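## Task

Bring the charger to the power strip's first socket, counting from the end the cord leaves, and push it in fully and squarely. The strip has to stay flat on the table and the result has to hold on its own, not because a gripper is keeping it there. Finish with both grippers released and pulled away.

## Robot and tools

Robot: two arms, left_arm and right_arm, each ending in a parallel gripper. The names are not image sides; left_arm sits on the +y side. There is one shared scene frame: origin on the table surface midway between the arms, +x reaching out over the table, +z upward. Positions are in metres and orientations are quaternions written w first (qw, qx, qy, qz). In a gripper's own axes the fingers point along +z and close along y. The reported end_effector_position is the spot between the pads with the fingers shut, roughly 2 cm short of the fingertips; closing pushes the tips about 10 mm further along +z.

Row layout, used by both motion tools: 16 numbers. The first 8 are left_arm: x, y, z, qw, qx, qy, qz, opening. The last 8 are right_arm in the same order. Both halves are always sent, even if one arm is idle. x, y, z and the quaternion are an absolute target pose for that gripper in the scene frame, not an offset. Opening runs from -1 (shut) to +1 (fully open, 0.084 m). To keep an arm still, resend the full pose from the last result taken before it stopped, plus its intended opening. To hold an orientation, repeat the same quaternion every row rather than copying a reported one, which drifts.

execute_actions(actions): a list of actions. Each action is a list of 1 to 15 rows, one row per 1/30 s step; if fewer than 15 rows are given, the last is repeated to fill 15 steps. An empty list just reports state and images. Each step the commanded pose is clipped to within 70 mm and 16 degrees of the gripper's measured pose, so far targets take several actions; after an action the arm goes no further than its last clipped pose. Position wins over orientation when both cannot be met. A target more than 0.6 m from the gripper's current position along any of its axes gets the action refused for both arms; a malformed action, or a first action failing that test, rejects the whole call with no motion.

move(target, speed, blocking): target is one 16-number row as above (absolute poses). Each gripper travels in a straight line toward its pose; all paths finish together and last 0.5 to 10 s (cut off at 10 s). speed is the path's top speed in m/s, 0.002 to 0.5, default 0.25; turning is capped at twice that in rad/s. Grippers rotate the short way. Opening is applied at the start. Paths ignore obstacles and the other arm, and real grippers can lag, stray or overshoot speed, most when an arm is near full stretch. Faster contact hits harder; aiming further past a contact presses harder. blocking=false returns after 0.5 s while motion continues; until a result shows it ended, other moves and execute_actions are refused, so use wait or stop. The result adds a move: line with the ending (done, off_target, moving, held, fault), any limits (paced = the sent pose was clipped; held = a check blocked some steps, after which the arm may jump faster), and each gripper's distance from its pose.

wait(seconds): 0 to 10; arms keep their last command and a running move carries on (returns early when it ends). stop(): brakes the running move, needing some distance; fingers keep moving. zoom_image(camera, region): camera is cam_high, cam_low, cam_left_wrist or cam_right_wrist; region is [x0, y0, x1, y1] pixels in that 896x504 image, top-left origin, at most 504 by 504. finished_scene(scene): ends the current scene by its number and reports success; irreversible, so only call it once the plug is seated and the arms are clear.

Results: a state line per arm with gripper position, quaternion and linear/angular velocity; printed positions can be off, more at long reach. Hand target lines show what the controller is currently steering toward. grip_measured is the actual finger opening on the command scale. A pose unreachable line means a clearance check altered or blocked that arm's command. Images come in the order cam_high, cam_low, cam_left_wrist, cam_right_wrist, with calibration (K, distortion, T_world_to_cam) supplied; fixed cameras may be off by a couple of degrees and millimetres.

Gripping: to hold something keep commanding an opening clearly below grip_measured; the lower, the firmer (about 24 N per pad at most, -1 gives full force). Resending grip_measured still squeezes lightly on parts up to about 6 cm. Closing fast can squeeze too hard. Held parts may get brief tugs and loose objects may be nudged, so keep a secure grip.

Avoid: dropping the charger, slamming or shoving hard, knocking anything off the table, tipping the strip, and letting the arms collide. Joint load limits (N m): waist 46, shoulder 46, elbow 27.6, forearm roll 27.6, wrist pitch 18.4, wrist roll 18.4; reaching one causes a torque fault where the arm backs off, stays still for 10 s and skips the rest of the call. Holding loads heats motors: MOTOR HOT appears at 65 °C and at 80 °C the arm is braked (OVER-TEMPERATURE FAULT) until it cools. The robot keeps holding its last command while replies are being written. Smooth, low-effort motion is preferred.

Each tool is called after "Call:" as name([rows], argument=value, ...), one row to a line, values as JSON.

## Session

Call:
execute_actions(actions=[])

Scene clock: 0.00 s.
left_arm: end_effector_position=(+0.2334, +0.6731, +0.2708) grip_measured=+1.00 end_effector_quat_wxyz=(-0.493, +0.616, +0.297, -0.537) end_effector_velocity=(+0.000, -0.000, -0.000) end_effector_angular_velocity=(-0.000, +0.000, -0.000) | right_arm: end_effector_position=(+0.2758, -0.3311, +0.1505) grip_measured=+1.00 end_effector_quat_wxyz=(+0.083, -0.457, +0.876, +0.129) end_effector_velocity=(+0.000, -0.000, +0.000) end_effector_angular_velocity=(-0.001, -0.001, -0.000)
Joint positions: left_arm=[ 0.604  0.547 -1.388  1.093  2.131 -0.468  0.084] | right_arm=[-0.352 -0.516 -0.423  0.337  1.061  1.597  0.084]
Joint velocities: left_arm=[-0.  0. -0. -0. -0.  0.  0.] | right_arm=[-0.    -0.001  0.    -0.    -0.001  0.    -0.   ]
Hand target (left_arm): +0.233, +0.673, +0.271; -0.493, +0.616, +0.297, -0.537
Hand target (right_arm): +0.276, -0.331, +0.150; +0.083, -0.457, +0.876, +0.129
camera_calibration (this result's frames):
cam_left_wrist: T_world_to_cam=[[-0.143992, -0.339615, -0.929477, 0.541619], [-0.265482, -0.891576, 0.366894, 0.634089], [-0.953302, 0.299589, 0.0382179, 0.141982], [0, 0, 0, 1]] pos_world=[0.38168, 0.706744, 0.265353]
cam_right_wrist: T_world_to_cam=[[-0.823799, 0.543112, 0.162435, 0.409226], [0.566736, 0.782543, 0.257754, 0.132194], [0.0128767, 0.304396, -0.952459, 0.372683], [0, 0, 0, 1]] pos_world=[0.257402, -0.439146, 0.254419]

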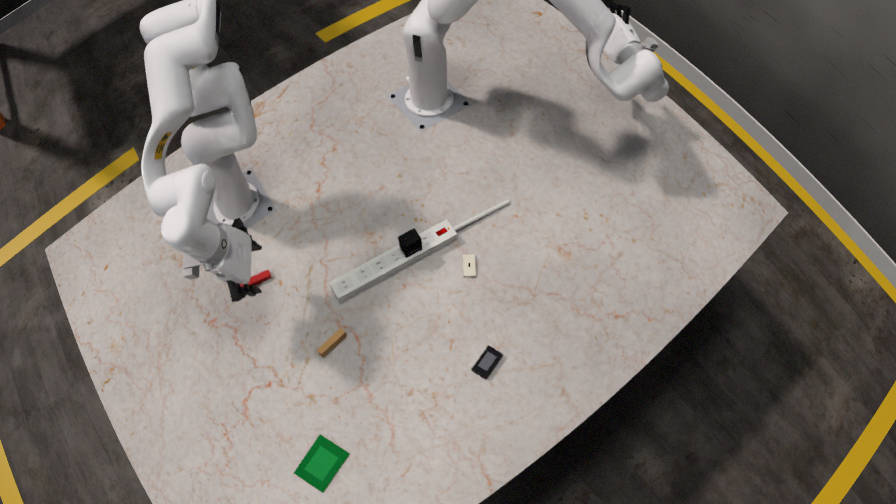

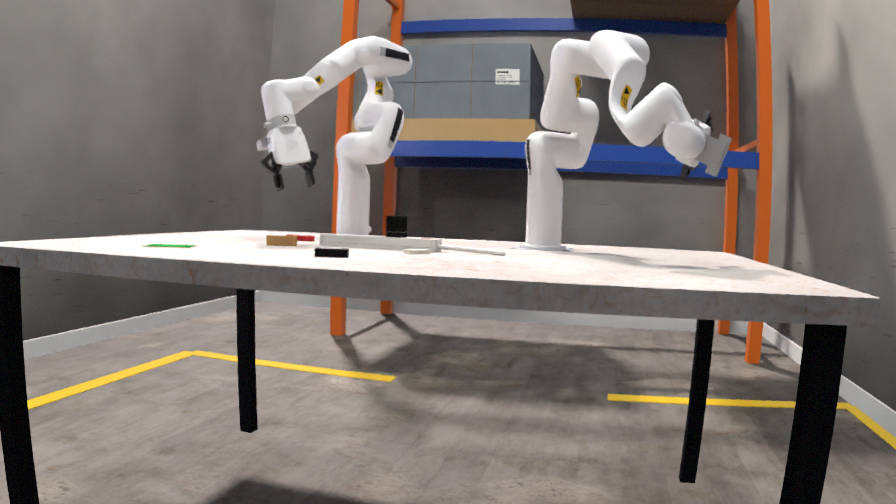

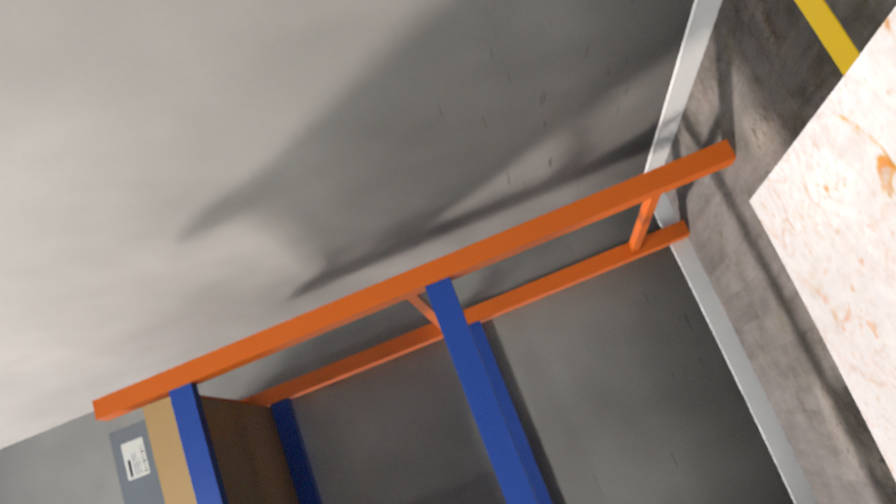

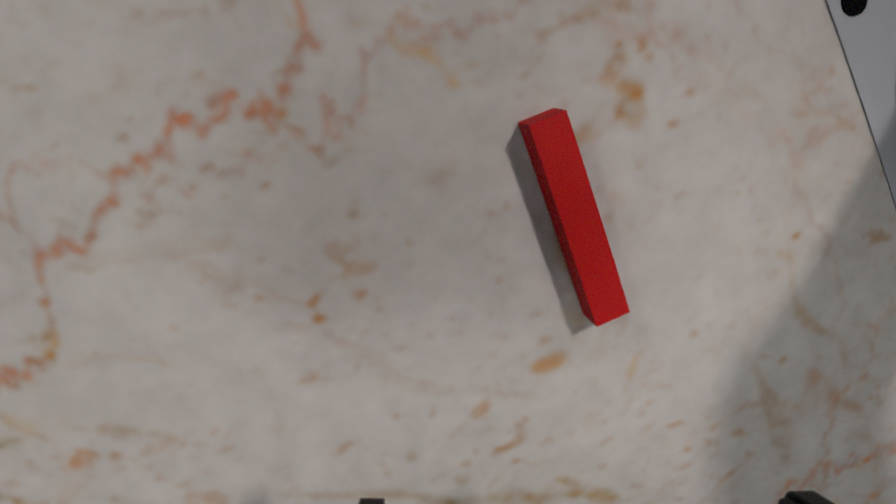

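Call:
zoom_image(camera="cam_high", region=[320, 190, 520, 310])

Call:
zoom_image(camera="cam_low", region=[310, 190, 470, 270])

Region (320, 190, 520, 310) of cam_high's 896x504 image, scaled by 2.520, with more detail than that image has; it fills the top 302 rows of this view, and the rest is white.

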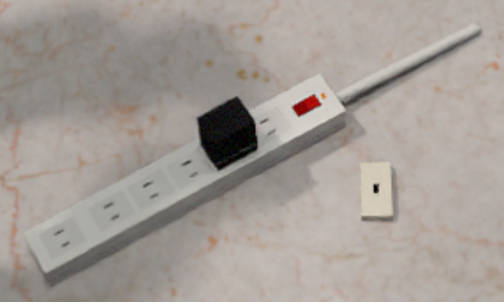

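Region (310, 190, 470, 270) of cam_low's 896x504 image, scaled by 3.150, with more detail than that image has.

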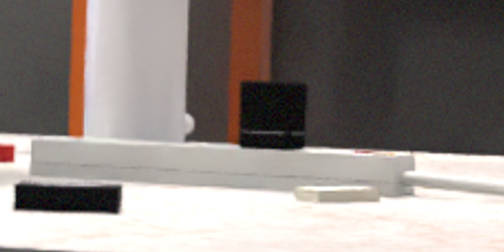

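Call:
move(target=[0.377,-0.010,0.16,0,0.742,0.670,0,0.3, 0.373,-0.11,0.11,-0.2292,0.6973,0.6296,0.2538,-1], speed=0.4)

Scene clock: 18.27 s.
left_arm: end_effector_position=(+0.3788, -0.0086, +0.1602) grip_measured=+0.29 end_effector_quat_wxyz=(-0.002, +0.742, +0.671, +0.001) end_effector_velocity=(+0.000, -0.002, -0.001) end_effector_angular_velocity=(+0.002, -0.004, +0.001) | right_arm: end_effector_position=(+0.3734, -0.1099, +0.1103) grip_measured=-1.00 end_effector_quat_wxyz=(-0.230, +0.698, +0.629, +0.255) end_effector_velocity=(+0.000, +0.001, -0.000) end_effector_angular_velocity=(-0.001, +0.003, -0.004)
Joint positions: left_arm=[-0.67  -0.004 -0.935  0.003  0.944 -2.185  0.056] | right_arm=[ 0.197 -0.063 -0.592  1.074  0.789  4.123  0.   ]
Joint velocities: left_arm=[-0.005  0.004 -0.002  0.005 -0.004 -0.008 -0.   ] | right_arm=[ 0.004 -0.     0.     0.001 -0.003  0.007  0.   ]
Hand target (left_arm): +0.379, -0.009, +0.160; -0.002, +0.742, +0.671, +0.001
Hand target (right_arm): +0.373, -0.110, +0.110; -0.230, +0.698, +0.629, +0.254
Off the commanded pose (left_arm): 0.002 m, 0 deg.
Off the commanded pose (right_arm): 0.001 m, 0 deg.
move: done
camera_calibration (this result's frames):
cam_left_wrist: T_world_to_cam=[[0.995056, -0.0977679, 0.0174433, -0.352805], [-0.0973323, -0.994956, -0.0242837, 0.103495], [0.0197295, 0.0224658, -0.999553, 0.284377], [0, 0, 0, 1]] pos_world=[0.355524, 0.0620908, 0.292917]
cam_right_wrist: T_world_to_cam=[[0.993926, -0.109462, 0.0114047, -0.35782], [-0.075973, -0.757408, -0.648507, 0.0848411], [0.079625, 0.643701, -0.761123, 0.257119], [0, 0, 0, 1]] pos_world=[0.341619, -0.140417, 0.254801]

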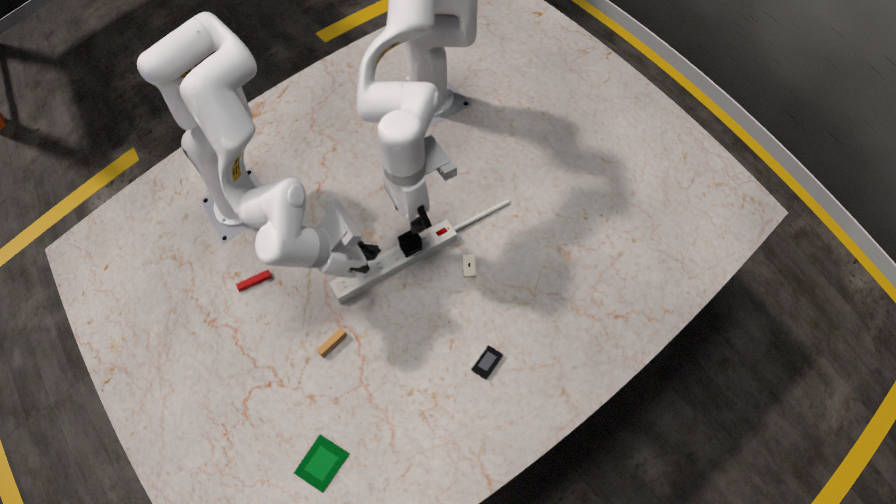

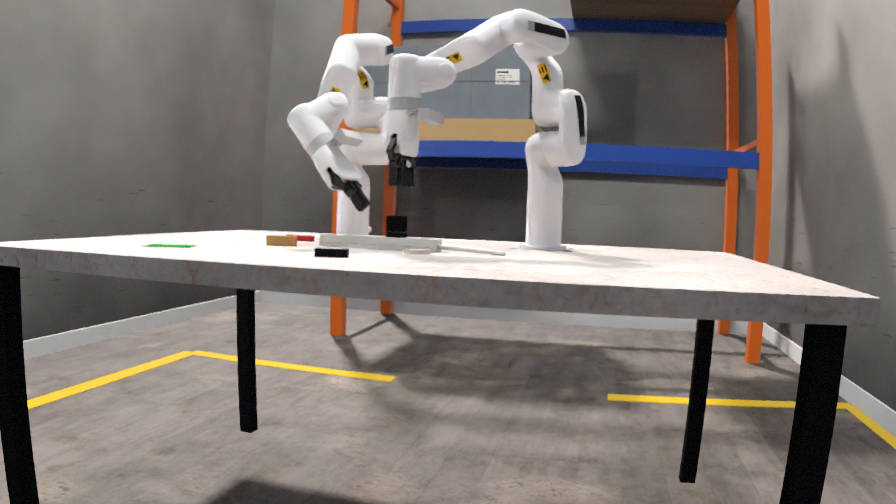

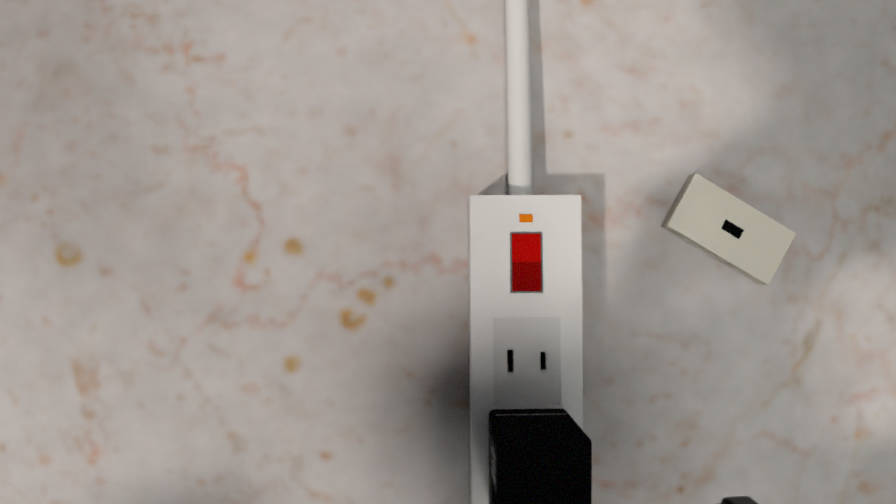

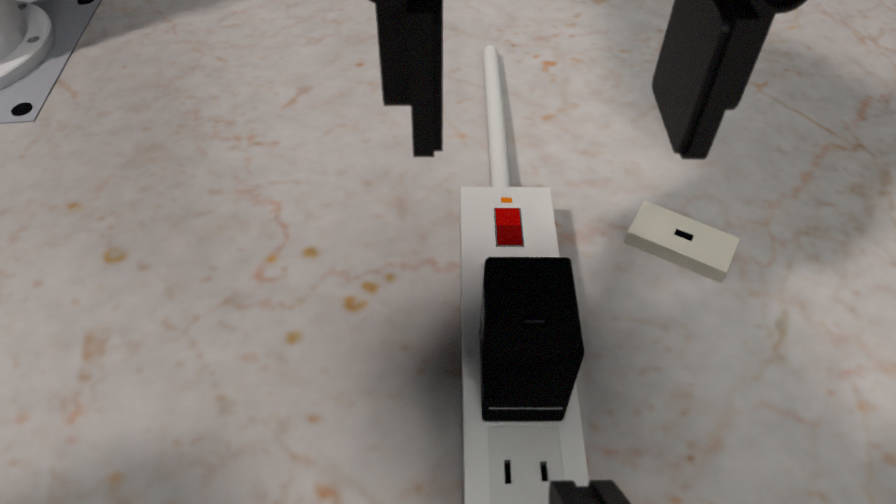

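Call:
move(target=[0.3814,-0.0160,0.057,0,0.7396,0.6730,0,0.3, 0.378,-0.082,0.060,-0.2292,0.6973,0.6296,0.2538,-1], speed=0.12)

Call:
zoom_image(camera="cam_low", region=[330, 180, 450, 255])

Scene clock: 30.13 s.
left_arm: end_effector_position=(+0.3814, -0.0157, +0.0576) grip_measured=+0.29 end_effector_quat_wxyz=(+0.000, +0.739, +0.673, +0.000) end_effector_velocity=(-0.001, +0.001, -0.003) end_effector_angular_velocity=(+0.003, +0.004, +0.002) | right_arm: end_effector_position=(+0.3783, -0.0820, +0.0601) grip_measured=-1.00 end_effector_quat_wxyz=(-0.229, +0.698, +0.630, +0.254) end_effector_velocity=(-0.000, +0.000, -0.001) end_effector_angular_velocity=(-0.000, +0.001, -0.000)
Joint positions: left_arm=[-0.678  0.206 -0.857  0.001  0.65  -2.198  0.056] | right_arm=[ 0.296  0.117 -0.64   1.263  0.686  3.977  0.   ]
Joint velocities: left_arm=[ 0.001  0.005  0.003 -0.001 -0.003 -0.     0.   ] | right_arm=[ 0.002  0.004 -0.001  0.004 -0.002 -0.003  0.   ]
Hand target (left_arm): +0.381, -0.016, +0.057; -0.000, +0.739, +0.673, +0.000
Hand target (right_arm): +0.378, -0.082, +0.060; -0.229, +0.698, +0.630, +0.254
Off the commanded pose (left_arm): 0.001 m, 0 deg.
Off the commanded pose (right_arm): 0.000 m, 0 deg.
move: done
camera_calibration (this result's frames):
cam_left_wrist: T_world_to_cam=[[0.995636, -0.0909663, 0.0208314, -0.354621], [-0.0905554, -0.995693, -0.0198869, 0.0913451], [0.0225507, 0.0179137, -0.999585, 0.180694], [0, 0, 0, 1]] pos_world=[0.357271, 0.0554562, 0.189822]
cam_right_wrist: T_world_to_cam=[[0.994002, -0.108767, 0.0113882, -0.358985], [-0.0755851, -0.758528, -0.647242, 0.0734622], [0.0790367, 0.642499, -0.7622, 0.200705], [0, 0, 0, 1]] pos_world=[0.346522, -0.112275, 0.204613]

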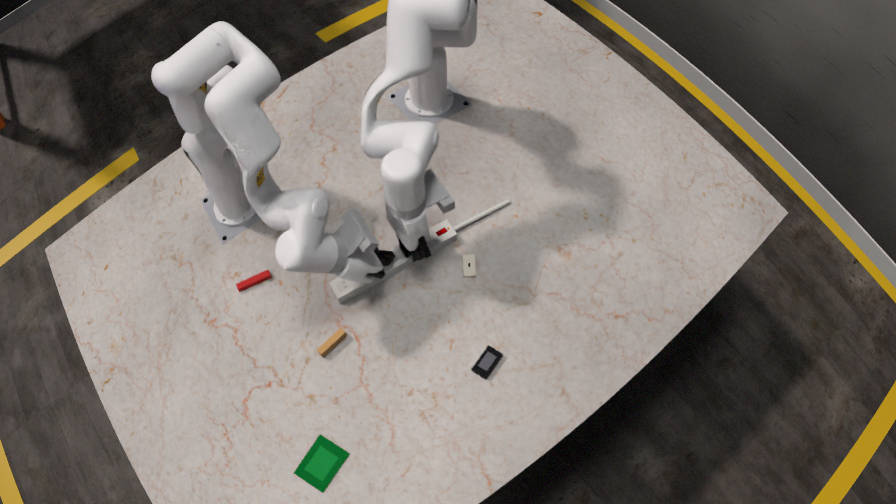

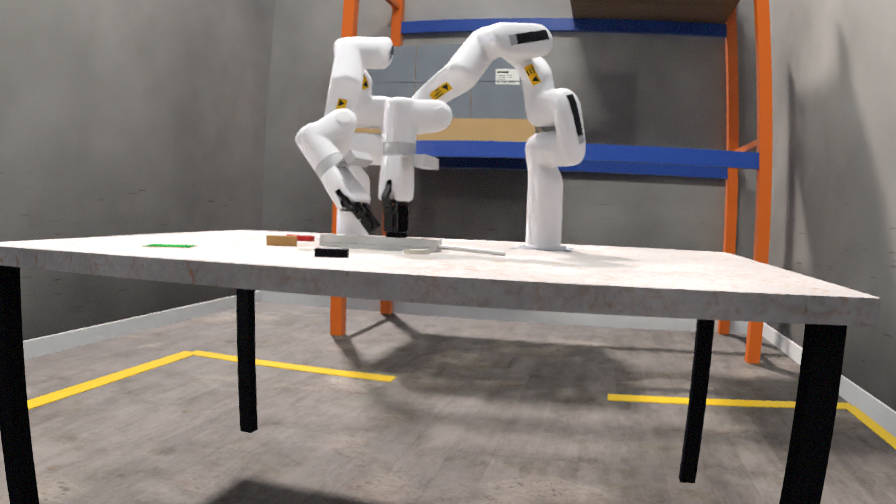

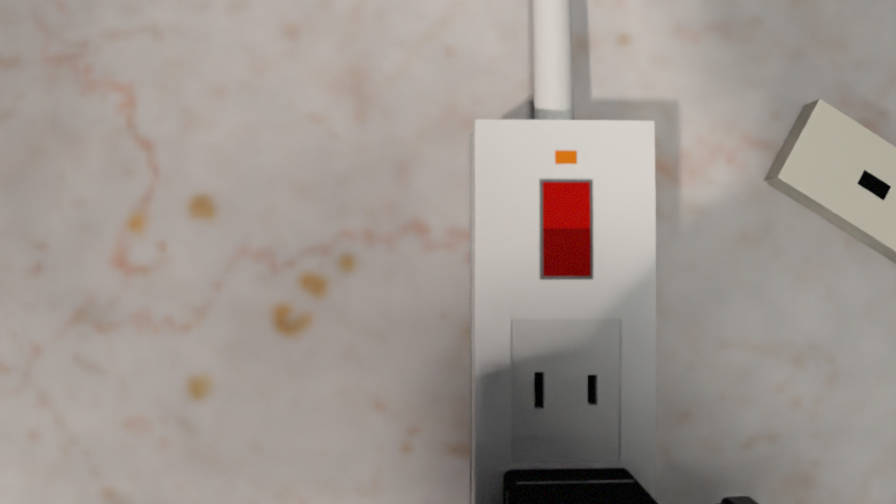

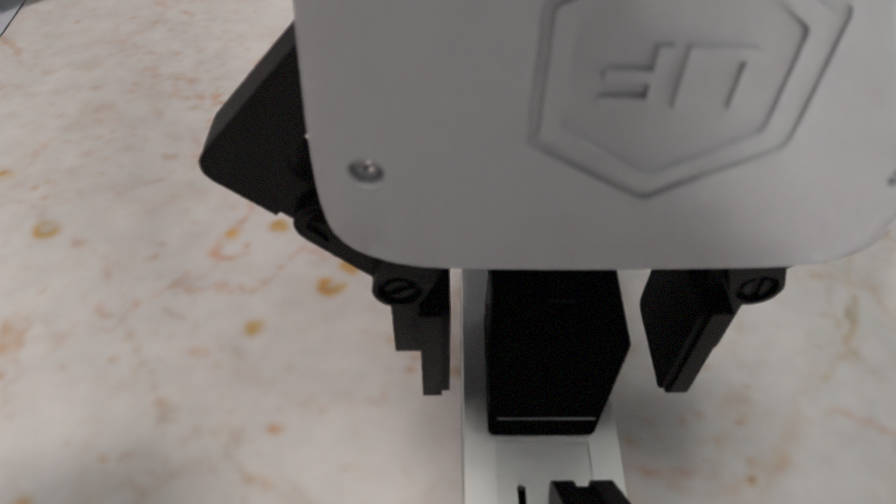

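Region (330, 180, 450, 255) of cam_low's 896x504 image, scaled by 4.200, with more detail than that image has; it fills the top 315 rows of this view, and the rest is white.

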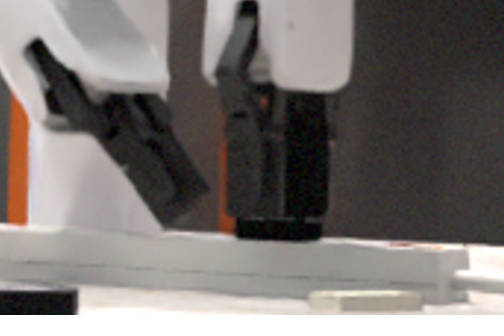

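Call:
execute_actions([
  [[0.3808,-0.016,0.0567,0,0.7396,0.6730,0,0.2, 0.378,-0.082,0.0595,-0.2292,0.6973,0.6296,0.2538,-1],[0.3802,-0.0159,0.0564,0,0.7396,0.6730,0,0.1, 0.378,-0.082,0.059,-0.2292,0.6973,0.6296,0.2538,-1],[0.3796,-0.0158,0.056,0,0.7396,0.6730,0,0.0, 0.378,-0.082,0.0585,-0.2292,0.6973,0.6296,0.2538,-1],[0.3792,-0.0158,0.056,0,0.7396,0.6730,0,-0.1, 0.378,-0.082,0.058,-0.2292,0.6973,0.6296,0.2538,-1],[0.3792,-0.0158,0.056,0,0.7396,0.6730,0,-0.2, 0.378,-0.082,0.0575,-0.2292,0.6973,0.6296,0.2538,-1]],
  [[0.3792,-0.0158,0.056,0,0.7396,0.6730,0,-0.25, 0.378,-0.082,0.0575,-0.2292,0.6973,0.6296,0.2538,-1],[0.3792,-0.0158,0.056,0,0.7396,0.6730,0,-0.28, 0.378,-0.082,0.0575,-0.2292,0.6973,0.6296,0.2538,-1],[0.3792,-0.0158,0.056,0,0.7396,0.6730,0,-0.31, 0.378,-0.082,0.0575,-0.2292,0.6973,0.6296,0.2538,-1],[0.3792,-0.0158,0.056,0,0.7396,0.6730,0,-0.34, 0.378,-0.082,0.0575,-0.2292,0.6973,0.6296,0.2538,-1],[0.3792,-0.0158,0.056,0,0.7396,0.6730,0,-0.37, 0.378,-0.082,0.0575,-0.2292,0.6973,0.6296,0.2538,-1],[0.3792,-0.0158,0.056,0,0.7396,0.6730,0,-0.4, 0.378,-0.082,0.057,-0.2292,0.6973,0.6296,0.2538,-1],[0.3792,-0.0158,0.056,0,0.7396,0.6730,0,-0.45, 0.378,-0.082,0.0565,-0.2292,0.6973,0.6296,0.2538,-1],[0.3792,-0.0158,0.056,0,0.7396,0.6730,0,-0.5, 0.378,-0.082,0.056,-0.2292,0.6973,0.6296,0.2538,-1],[0.3792,-0.0158,0.056,0,0.7396,0.6730,0,-0.6, 0.378,-0.082,0.0555,-0.2292,0.6973,0.6296,0.2538,-1],[0.3792,-0.0158,0.056,0,0.7396,0.6730,0,-0.7, 0.378,-0.082,0.055,-0.2292,0.6973,0.6296,0.2538,-1],[0.3792,-0.0158,0.056,0,0.7396,0.6730,0,-0.85, 0.378,-0.082,0.0545,-0.2292,0.6973,0.6296,0.2538,-1],[0.3792,-0.0158,0.056,0,0.7396,0.6730,0,-1, 0.378,-0.082,0.054,-0.2292,0.6973,0.6296,0.2538,-1],[0.3792,-0.0158,0.056,0,0.7396,0.6730,0,-1, 0.378,-0.082,0.0535,-0.2292,0.6973,0.6296,0.2538,-1],[0.3792,-0.0158,0.056,0,0.7396,0.6730,0,-1, 0.378,-0.082,0.053,-0.2292,0.6973,0.6296,0.2538,-1],[0.3792,-0.0158,0.056,0,0.7396,0.6730,0,-1, 0.378,-0.082,0.0527,-0.2292,0.6973,0.6296,0.2538,-1]],
])

Call:
wait(seconds=0.3)

Call:
zoom_image(camera="cam_low", region=[330, 180, 450, 255])

Scene clock: 49.67 s.
left_arm: end_effector_position=(+0.3792, -0.0158, +0.0560) grip_measured=-0.32 end_effector_quat_wxyz=(+0.000, +0.740, +0.673, +0.000) end_effector_velocity=(+0.001, +0.000, +0.000) end_effector_angular_velocity=(+0.000, -0.002, -0.000) | right_arm: end_effector_position=(+0.3780, -0.0820, +0.0540) grip_measured=-1.00 end_effector_quat_wxyz=(-0.229, +0.697, +0.630, +0.254) end_effector_velocity=(+0.006, +0.003, -0.004) end_effector_angular_velocity=(+0.014, -0.018, +0.001)
Joint positions: left_arm=[-0.681  0.206 -0.851  0.     0.645 -2.2    0.03 ] | right_arm=[ 0.297  0.135 -0.644  1.282  0.681  3.954  0.   ]
Joint velocities: left_arm=[ 0.001  0.    -0.     0.002 -0.001 -0.     0.   ] | right_arm=[ 0.001  0.029 -0.019  0.042 -0.001 -0.049  0.   ]
Hand target (left_arm): +0.379, -0.016, +0.056; -0.000, +0.740, +0.673, +0.000
Hand target (right_arm): +0.378, -0.082, +0.053; -0.229, +0.697, +0.630, +0.254
Off the commanded pose (left_arm): 0.000 m, 0 deg.
Off the commanded pose (right_arm): 0.001 m, 0 deg.
camera_calibration (this result's frames):
cam_left_wrist: T_world_to_cam=[[0.995611, -0.0914466, 0.0198851, -0.35238], [-0.0910505, -0.995646, -0.0199894, 0.0912329], [0.0216265, 0.0180911, -0.999602, 0.179575], [0, 0, 0, 1]] pos_world=[0.355256, 0.0553631, 0.188334]
cam_right_wrist: T_world_to_cam=[[0.994034, -0.108485, 0.0112642, -0.358664], [-0.0754416, -0.758476, -0.64732, 0.0694844], [0.078768, 0.642608, -0.762135, 0.196209], [0, 0, 0, 1]] pos_world=[0.346312, -0.112293, 0.198556]

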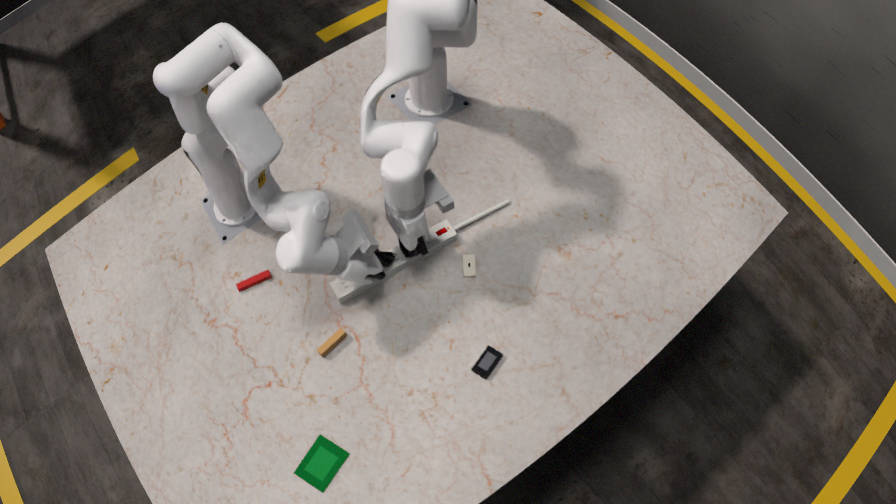

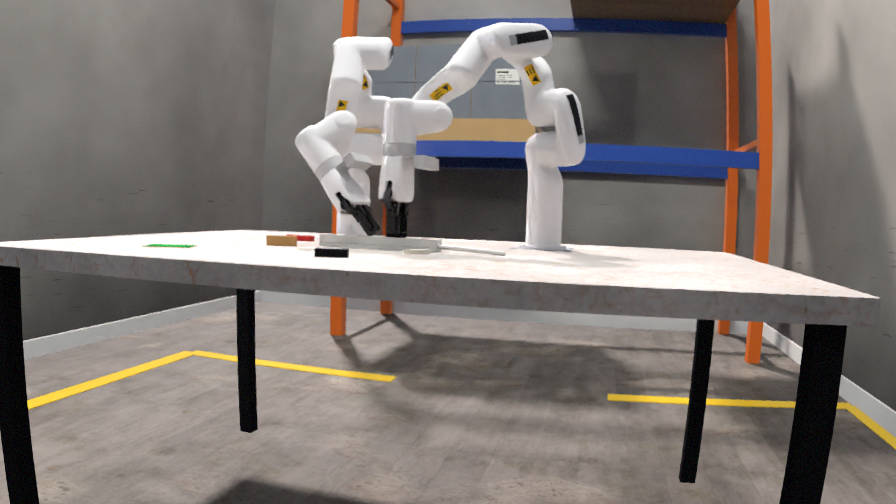

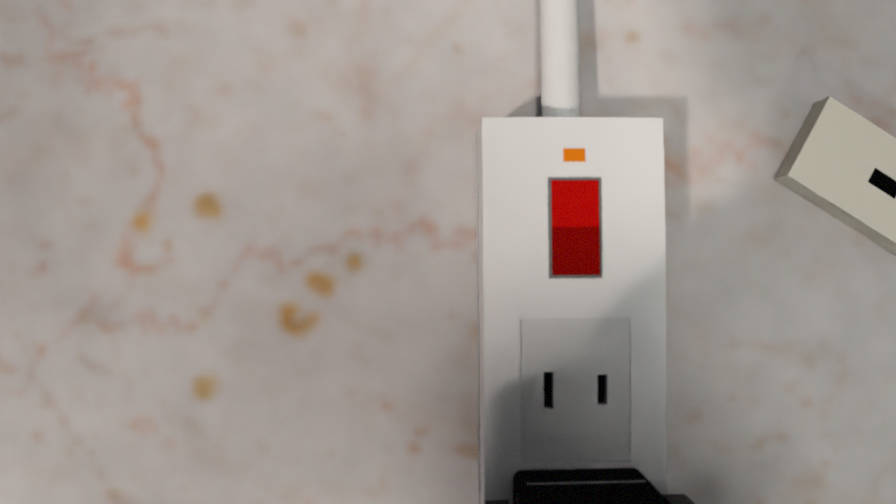

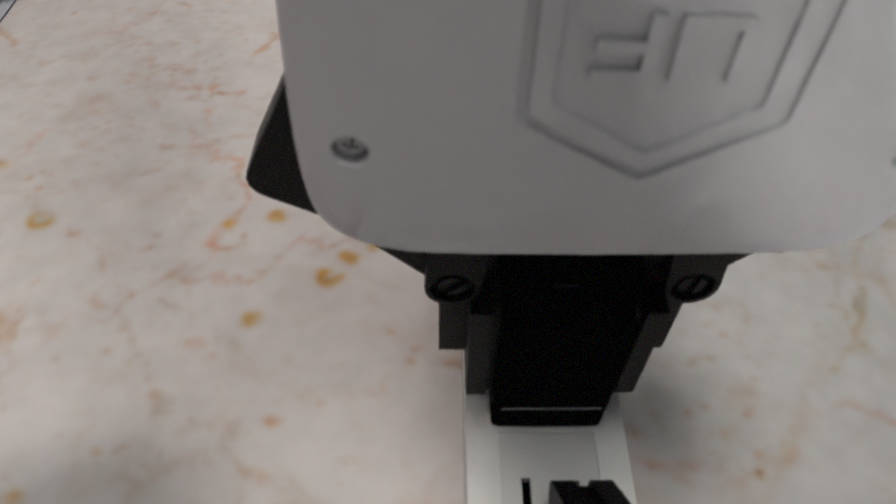

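Scene clock: 49.97 s.
left_arm: end_effector_position=(+0.3794, -0.0157, +0.0560) grip_measured=-0.32 end_effector_quat_wxyz=(+0.000, +0.740, +0.673, +0.000) end_effector_velocity=(-0.000, -0.000, -0.000) end_effector_angular_velocity=(-0.000, +0.001, -0.000) | right_arm: end_effector_position=(+0.3787, -0.0817, +0.0537) grip_measured=-1.00 end_effector_quat_wxyz=(-0.229, +0.697, +0.630, +0.255) end_effector_velocity=(-0.000, -0.001, -0.002) end_effector_angular_velocity=(-0.002, +0.002, -0.001)
Joint positions: left_arm=[-0.68   0.206 -0.851  0.     0.645 -2.2    0.03 ] | right_arm=[ 0.298  0.138 -0.646  1.286  0.681  3.95   0.   ]
Joint velocities: left_arm=[-0.001 -0.     0.    -0.001  0.     0.001  0.   ] | right_arm=[-0.     0.003  0.001  0.001 -0.002 -0.001  0.   ]
Hand target (left_arm): +0.379, -0.016, +0.056; -0.000, +0.740, +0.673, +0.000
Hand target (right_arm): +0.378, -0.082, +0.053; -0.229, +0.697, +0.630, +0.254
Off the commanded pose (left_arm): 0.000 m, 0 deg.
Off the commanded pose (right_arm): 0.001 m, 0 deg.
wait: 0.30 s; at rest by 0.17 s
camera_calibration (this result's frames):
cam_left_wrist: T_world_to_cam=[[0.995635, -0.091157, 0.0200253, -0.352536], [-0.0907584, -0.995672, -0.019985, 0.0912401], [0.0217604, 0.0180803, -0.9996, 0.179514], [0, 0, 0, 1]] pos_world=[0.355372, 0.0554634, 0.188325]
cam_right_wrist: T_world_to_cam=[[0.994033, -0.108291, 0.0130886, -0.359374], [-0.0740229, -0.757824, -0.648246, 0.0691202], [0.0801183, 0.643409, -0.761318, 0.195209], [0, 0, 0, 1]] pos_world=[0.346706, -0.112135, 0.198127]

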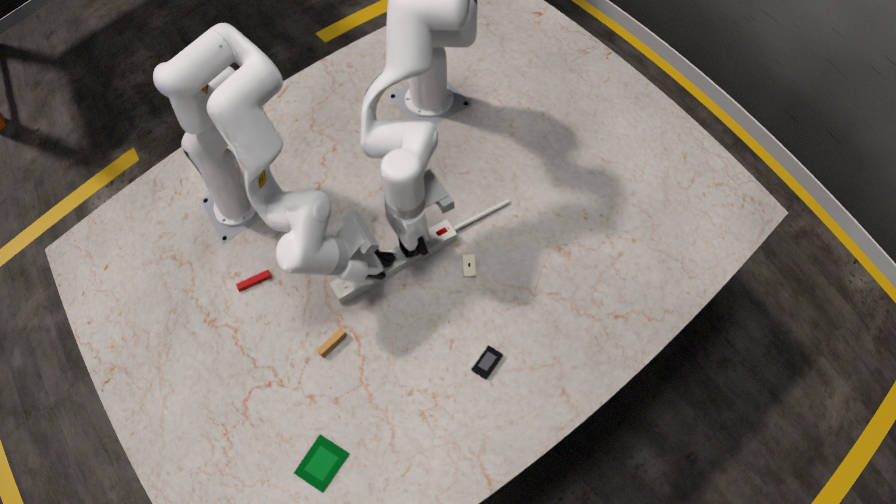

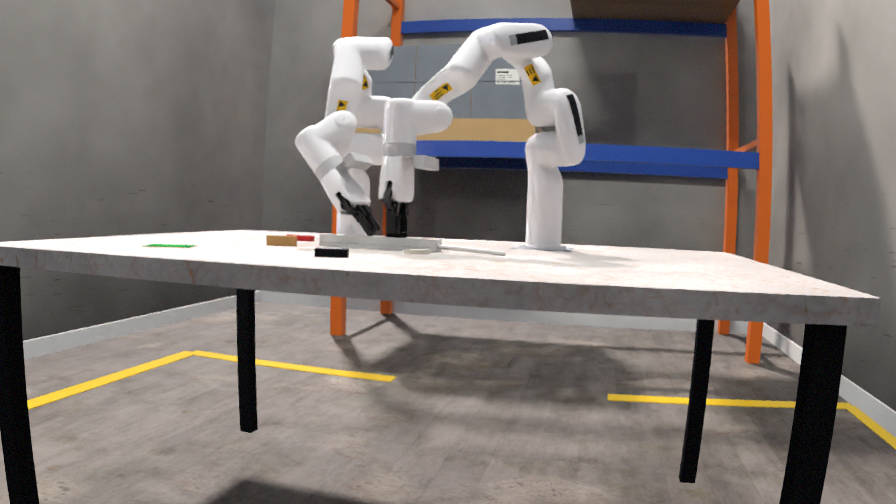

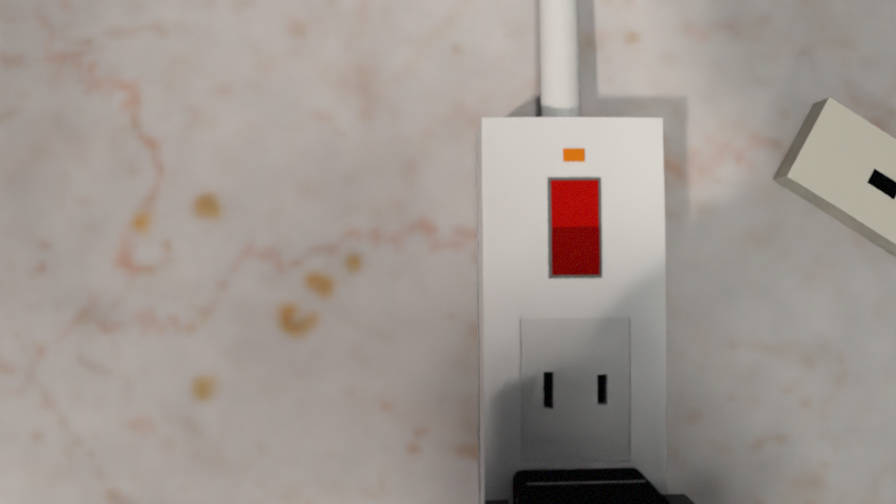

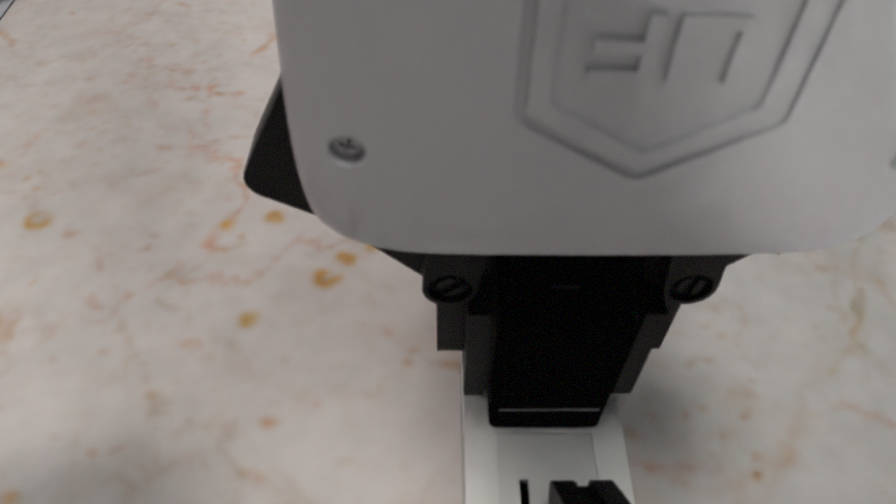

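Region (330, 180, 450, 255) of cam_low's 896x504 image, scaled by 4.200, with more detail than that image has; it fills the top 315 rows of this view, and the rest is white.

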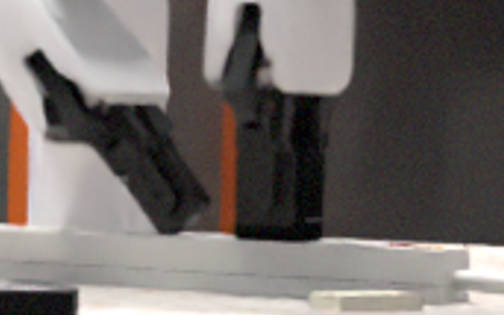

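The right gripper is on the strip. Pulling the charger out.

Call:
move(target=[0.3792,-0.0158,0.079,0,0.7396,0.6730,0,-1, 0.378,-0.082,0.0527,-0.2292,0.6973,0.6296,0.2538,-1], speed=0.022)

Call:
zoom_image(camera="cam_left_wrist", region=[450, 264, 690, 504])

Call:
zoom_image(camera="cam_low", region=[330, 180, 450, 255])

Scene clock: 56.80 s.
left_arm: end_effector_position=(+0.3793, -0.0159, +0.0789) grip_measured=-0.33 end_effector_quat_wxyz=(+0.000, +0.740, +0.673, -0.000) end_effector_velocity=(-0.001, +0.001, -0.001) end_effector_angular_velocity=(+0.004, +0.004, -0.001) | right_arm: end_effector_position=(+0.3784, -0.0822, +0.0528) grip_measured=-1.00 end_effector_quat_wxyz=(-0.229, +0.698, +0.630, +0.254) end_effector_velocity=(-0.001, -0.000, -0.001) end_effector_angular_velocity=(+0.000, +0.003, -0.001)
Joint positions: left_arm=[-0.681  0.155 -0.864 -0.     0.709 -2.2    0.03 ] | right_arm=[ 0.297  0.14  -0.645  1.286  0.679  3.949  0.   ]
Joint velocities: left_arm=[-0.    -0.001  0.002  0.001  0.005 -0.    -0.   ] | right_arm=[-0.     0.001  0.002  0.002  0.    -0.     0.   ]
Hand target (left_arm): +0.379, -0.016, +0.079; +0.000, +0.740, +0.673, -0.000
Hand target (right_arm): +0.378, -0.082, +0.053; -0.229, +0.697, +0.630, +0.254
Off the commanded pose (left_arm): 0.000 m, 0 deg.
Off the commanded pose (right_arm): 0.000 m, 0 deg.
move: done
camera_calibration (this result's frames):
cam_left_wrist: T_world_to_cam=[[0.995604, -0.0915364, 0.0198596, -0.3529], [-0.0911434, -0.99564, -0.0198666, 0.0916213], [0.0215915, 0.0179692, -0.999605, 0.202445], [0, 0, 0, 1]] pos_world=[0.355328, 0.0552808, 0.211194]
cam_right_wrist: T_world_to_cam=[[0.993964, -0.109042, 0.0120638, -0.359068], [-0.0753795, -0.758705, -0.647058, 0.0685057], [0.0797091, 0.642243, -0.762345, 0.194997], [0, 0, 0, 1]] pos_world=[0.346521, -0.112413, 0.197314]

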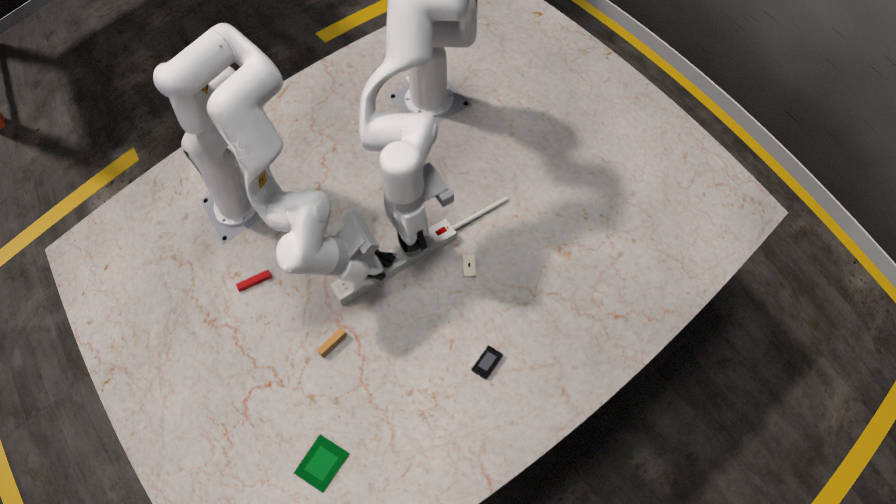

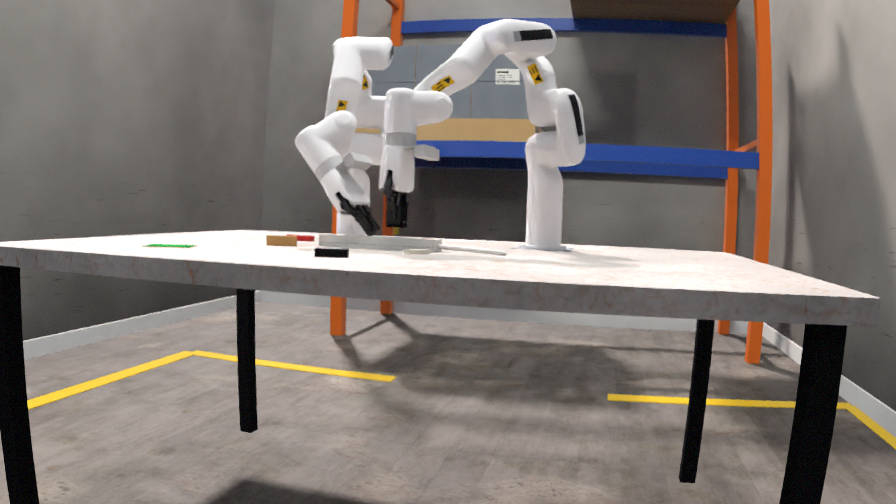

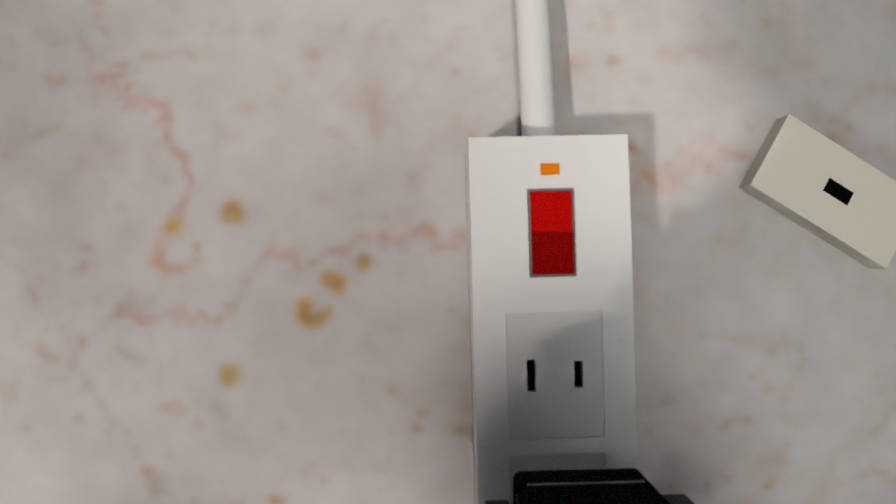

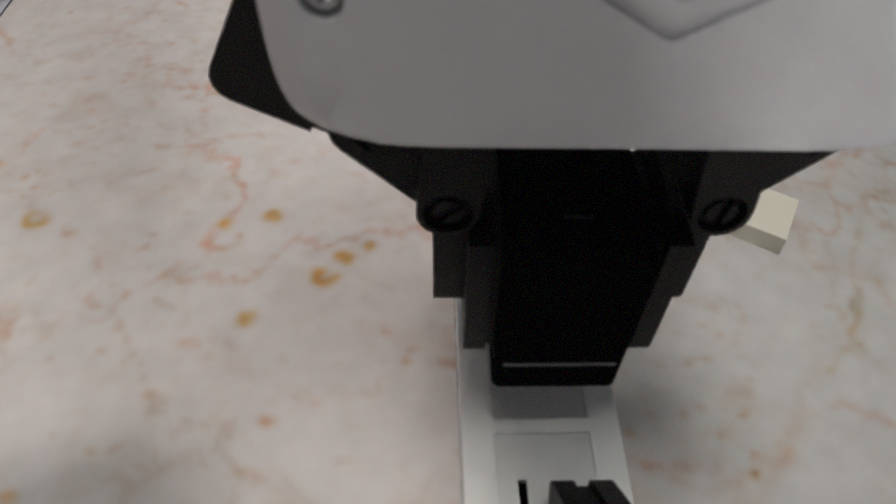

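Region (450, 264, 690, 504) of cam_left_wrist's 896x504 image, scaled by 2.100, with more detail than that image has.

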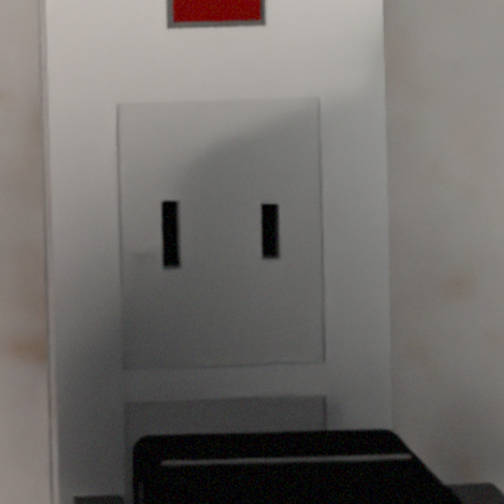

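Region (330, 180, 450, 255) of cam_low's 896x504 image, scaled by 4.200, with more detail than that image has; it fills the top 315 rows of this view, and the rest is white.

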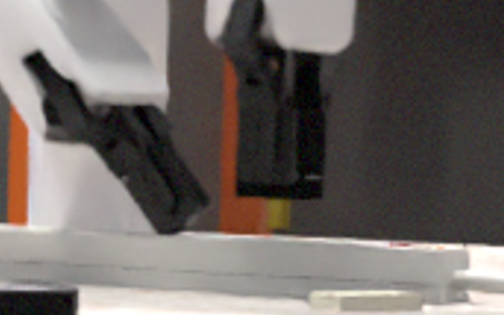

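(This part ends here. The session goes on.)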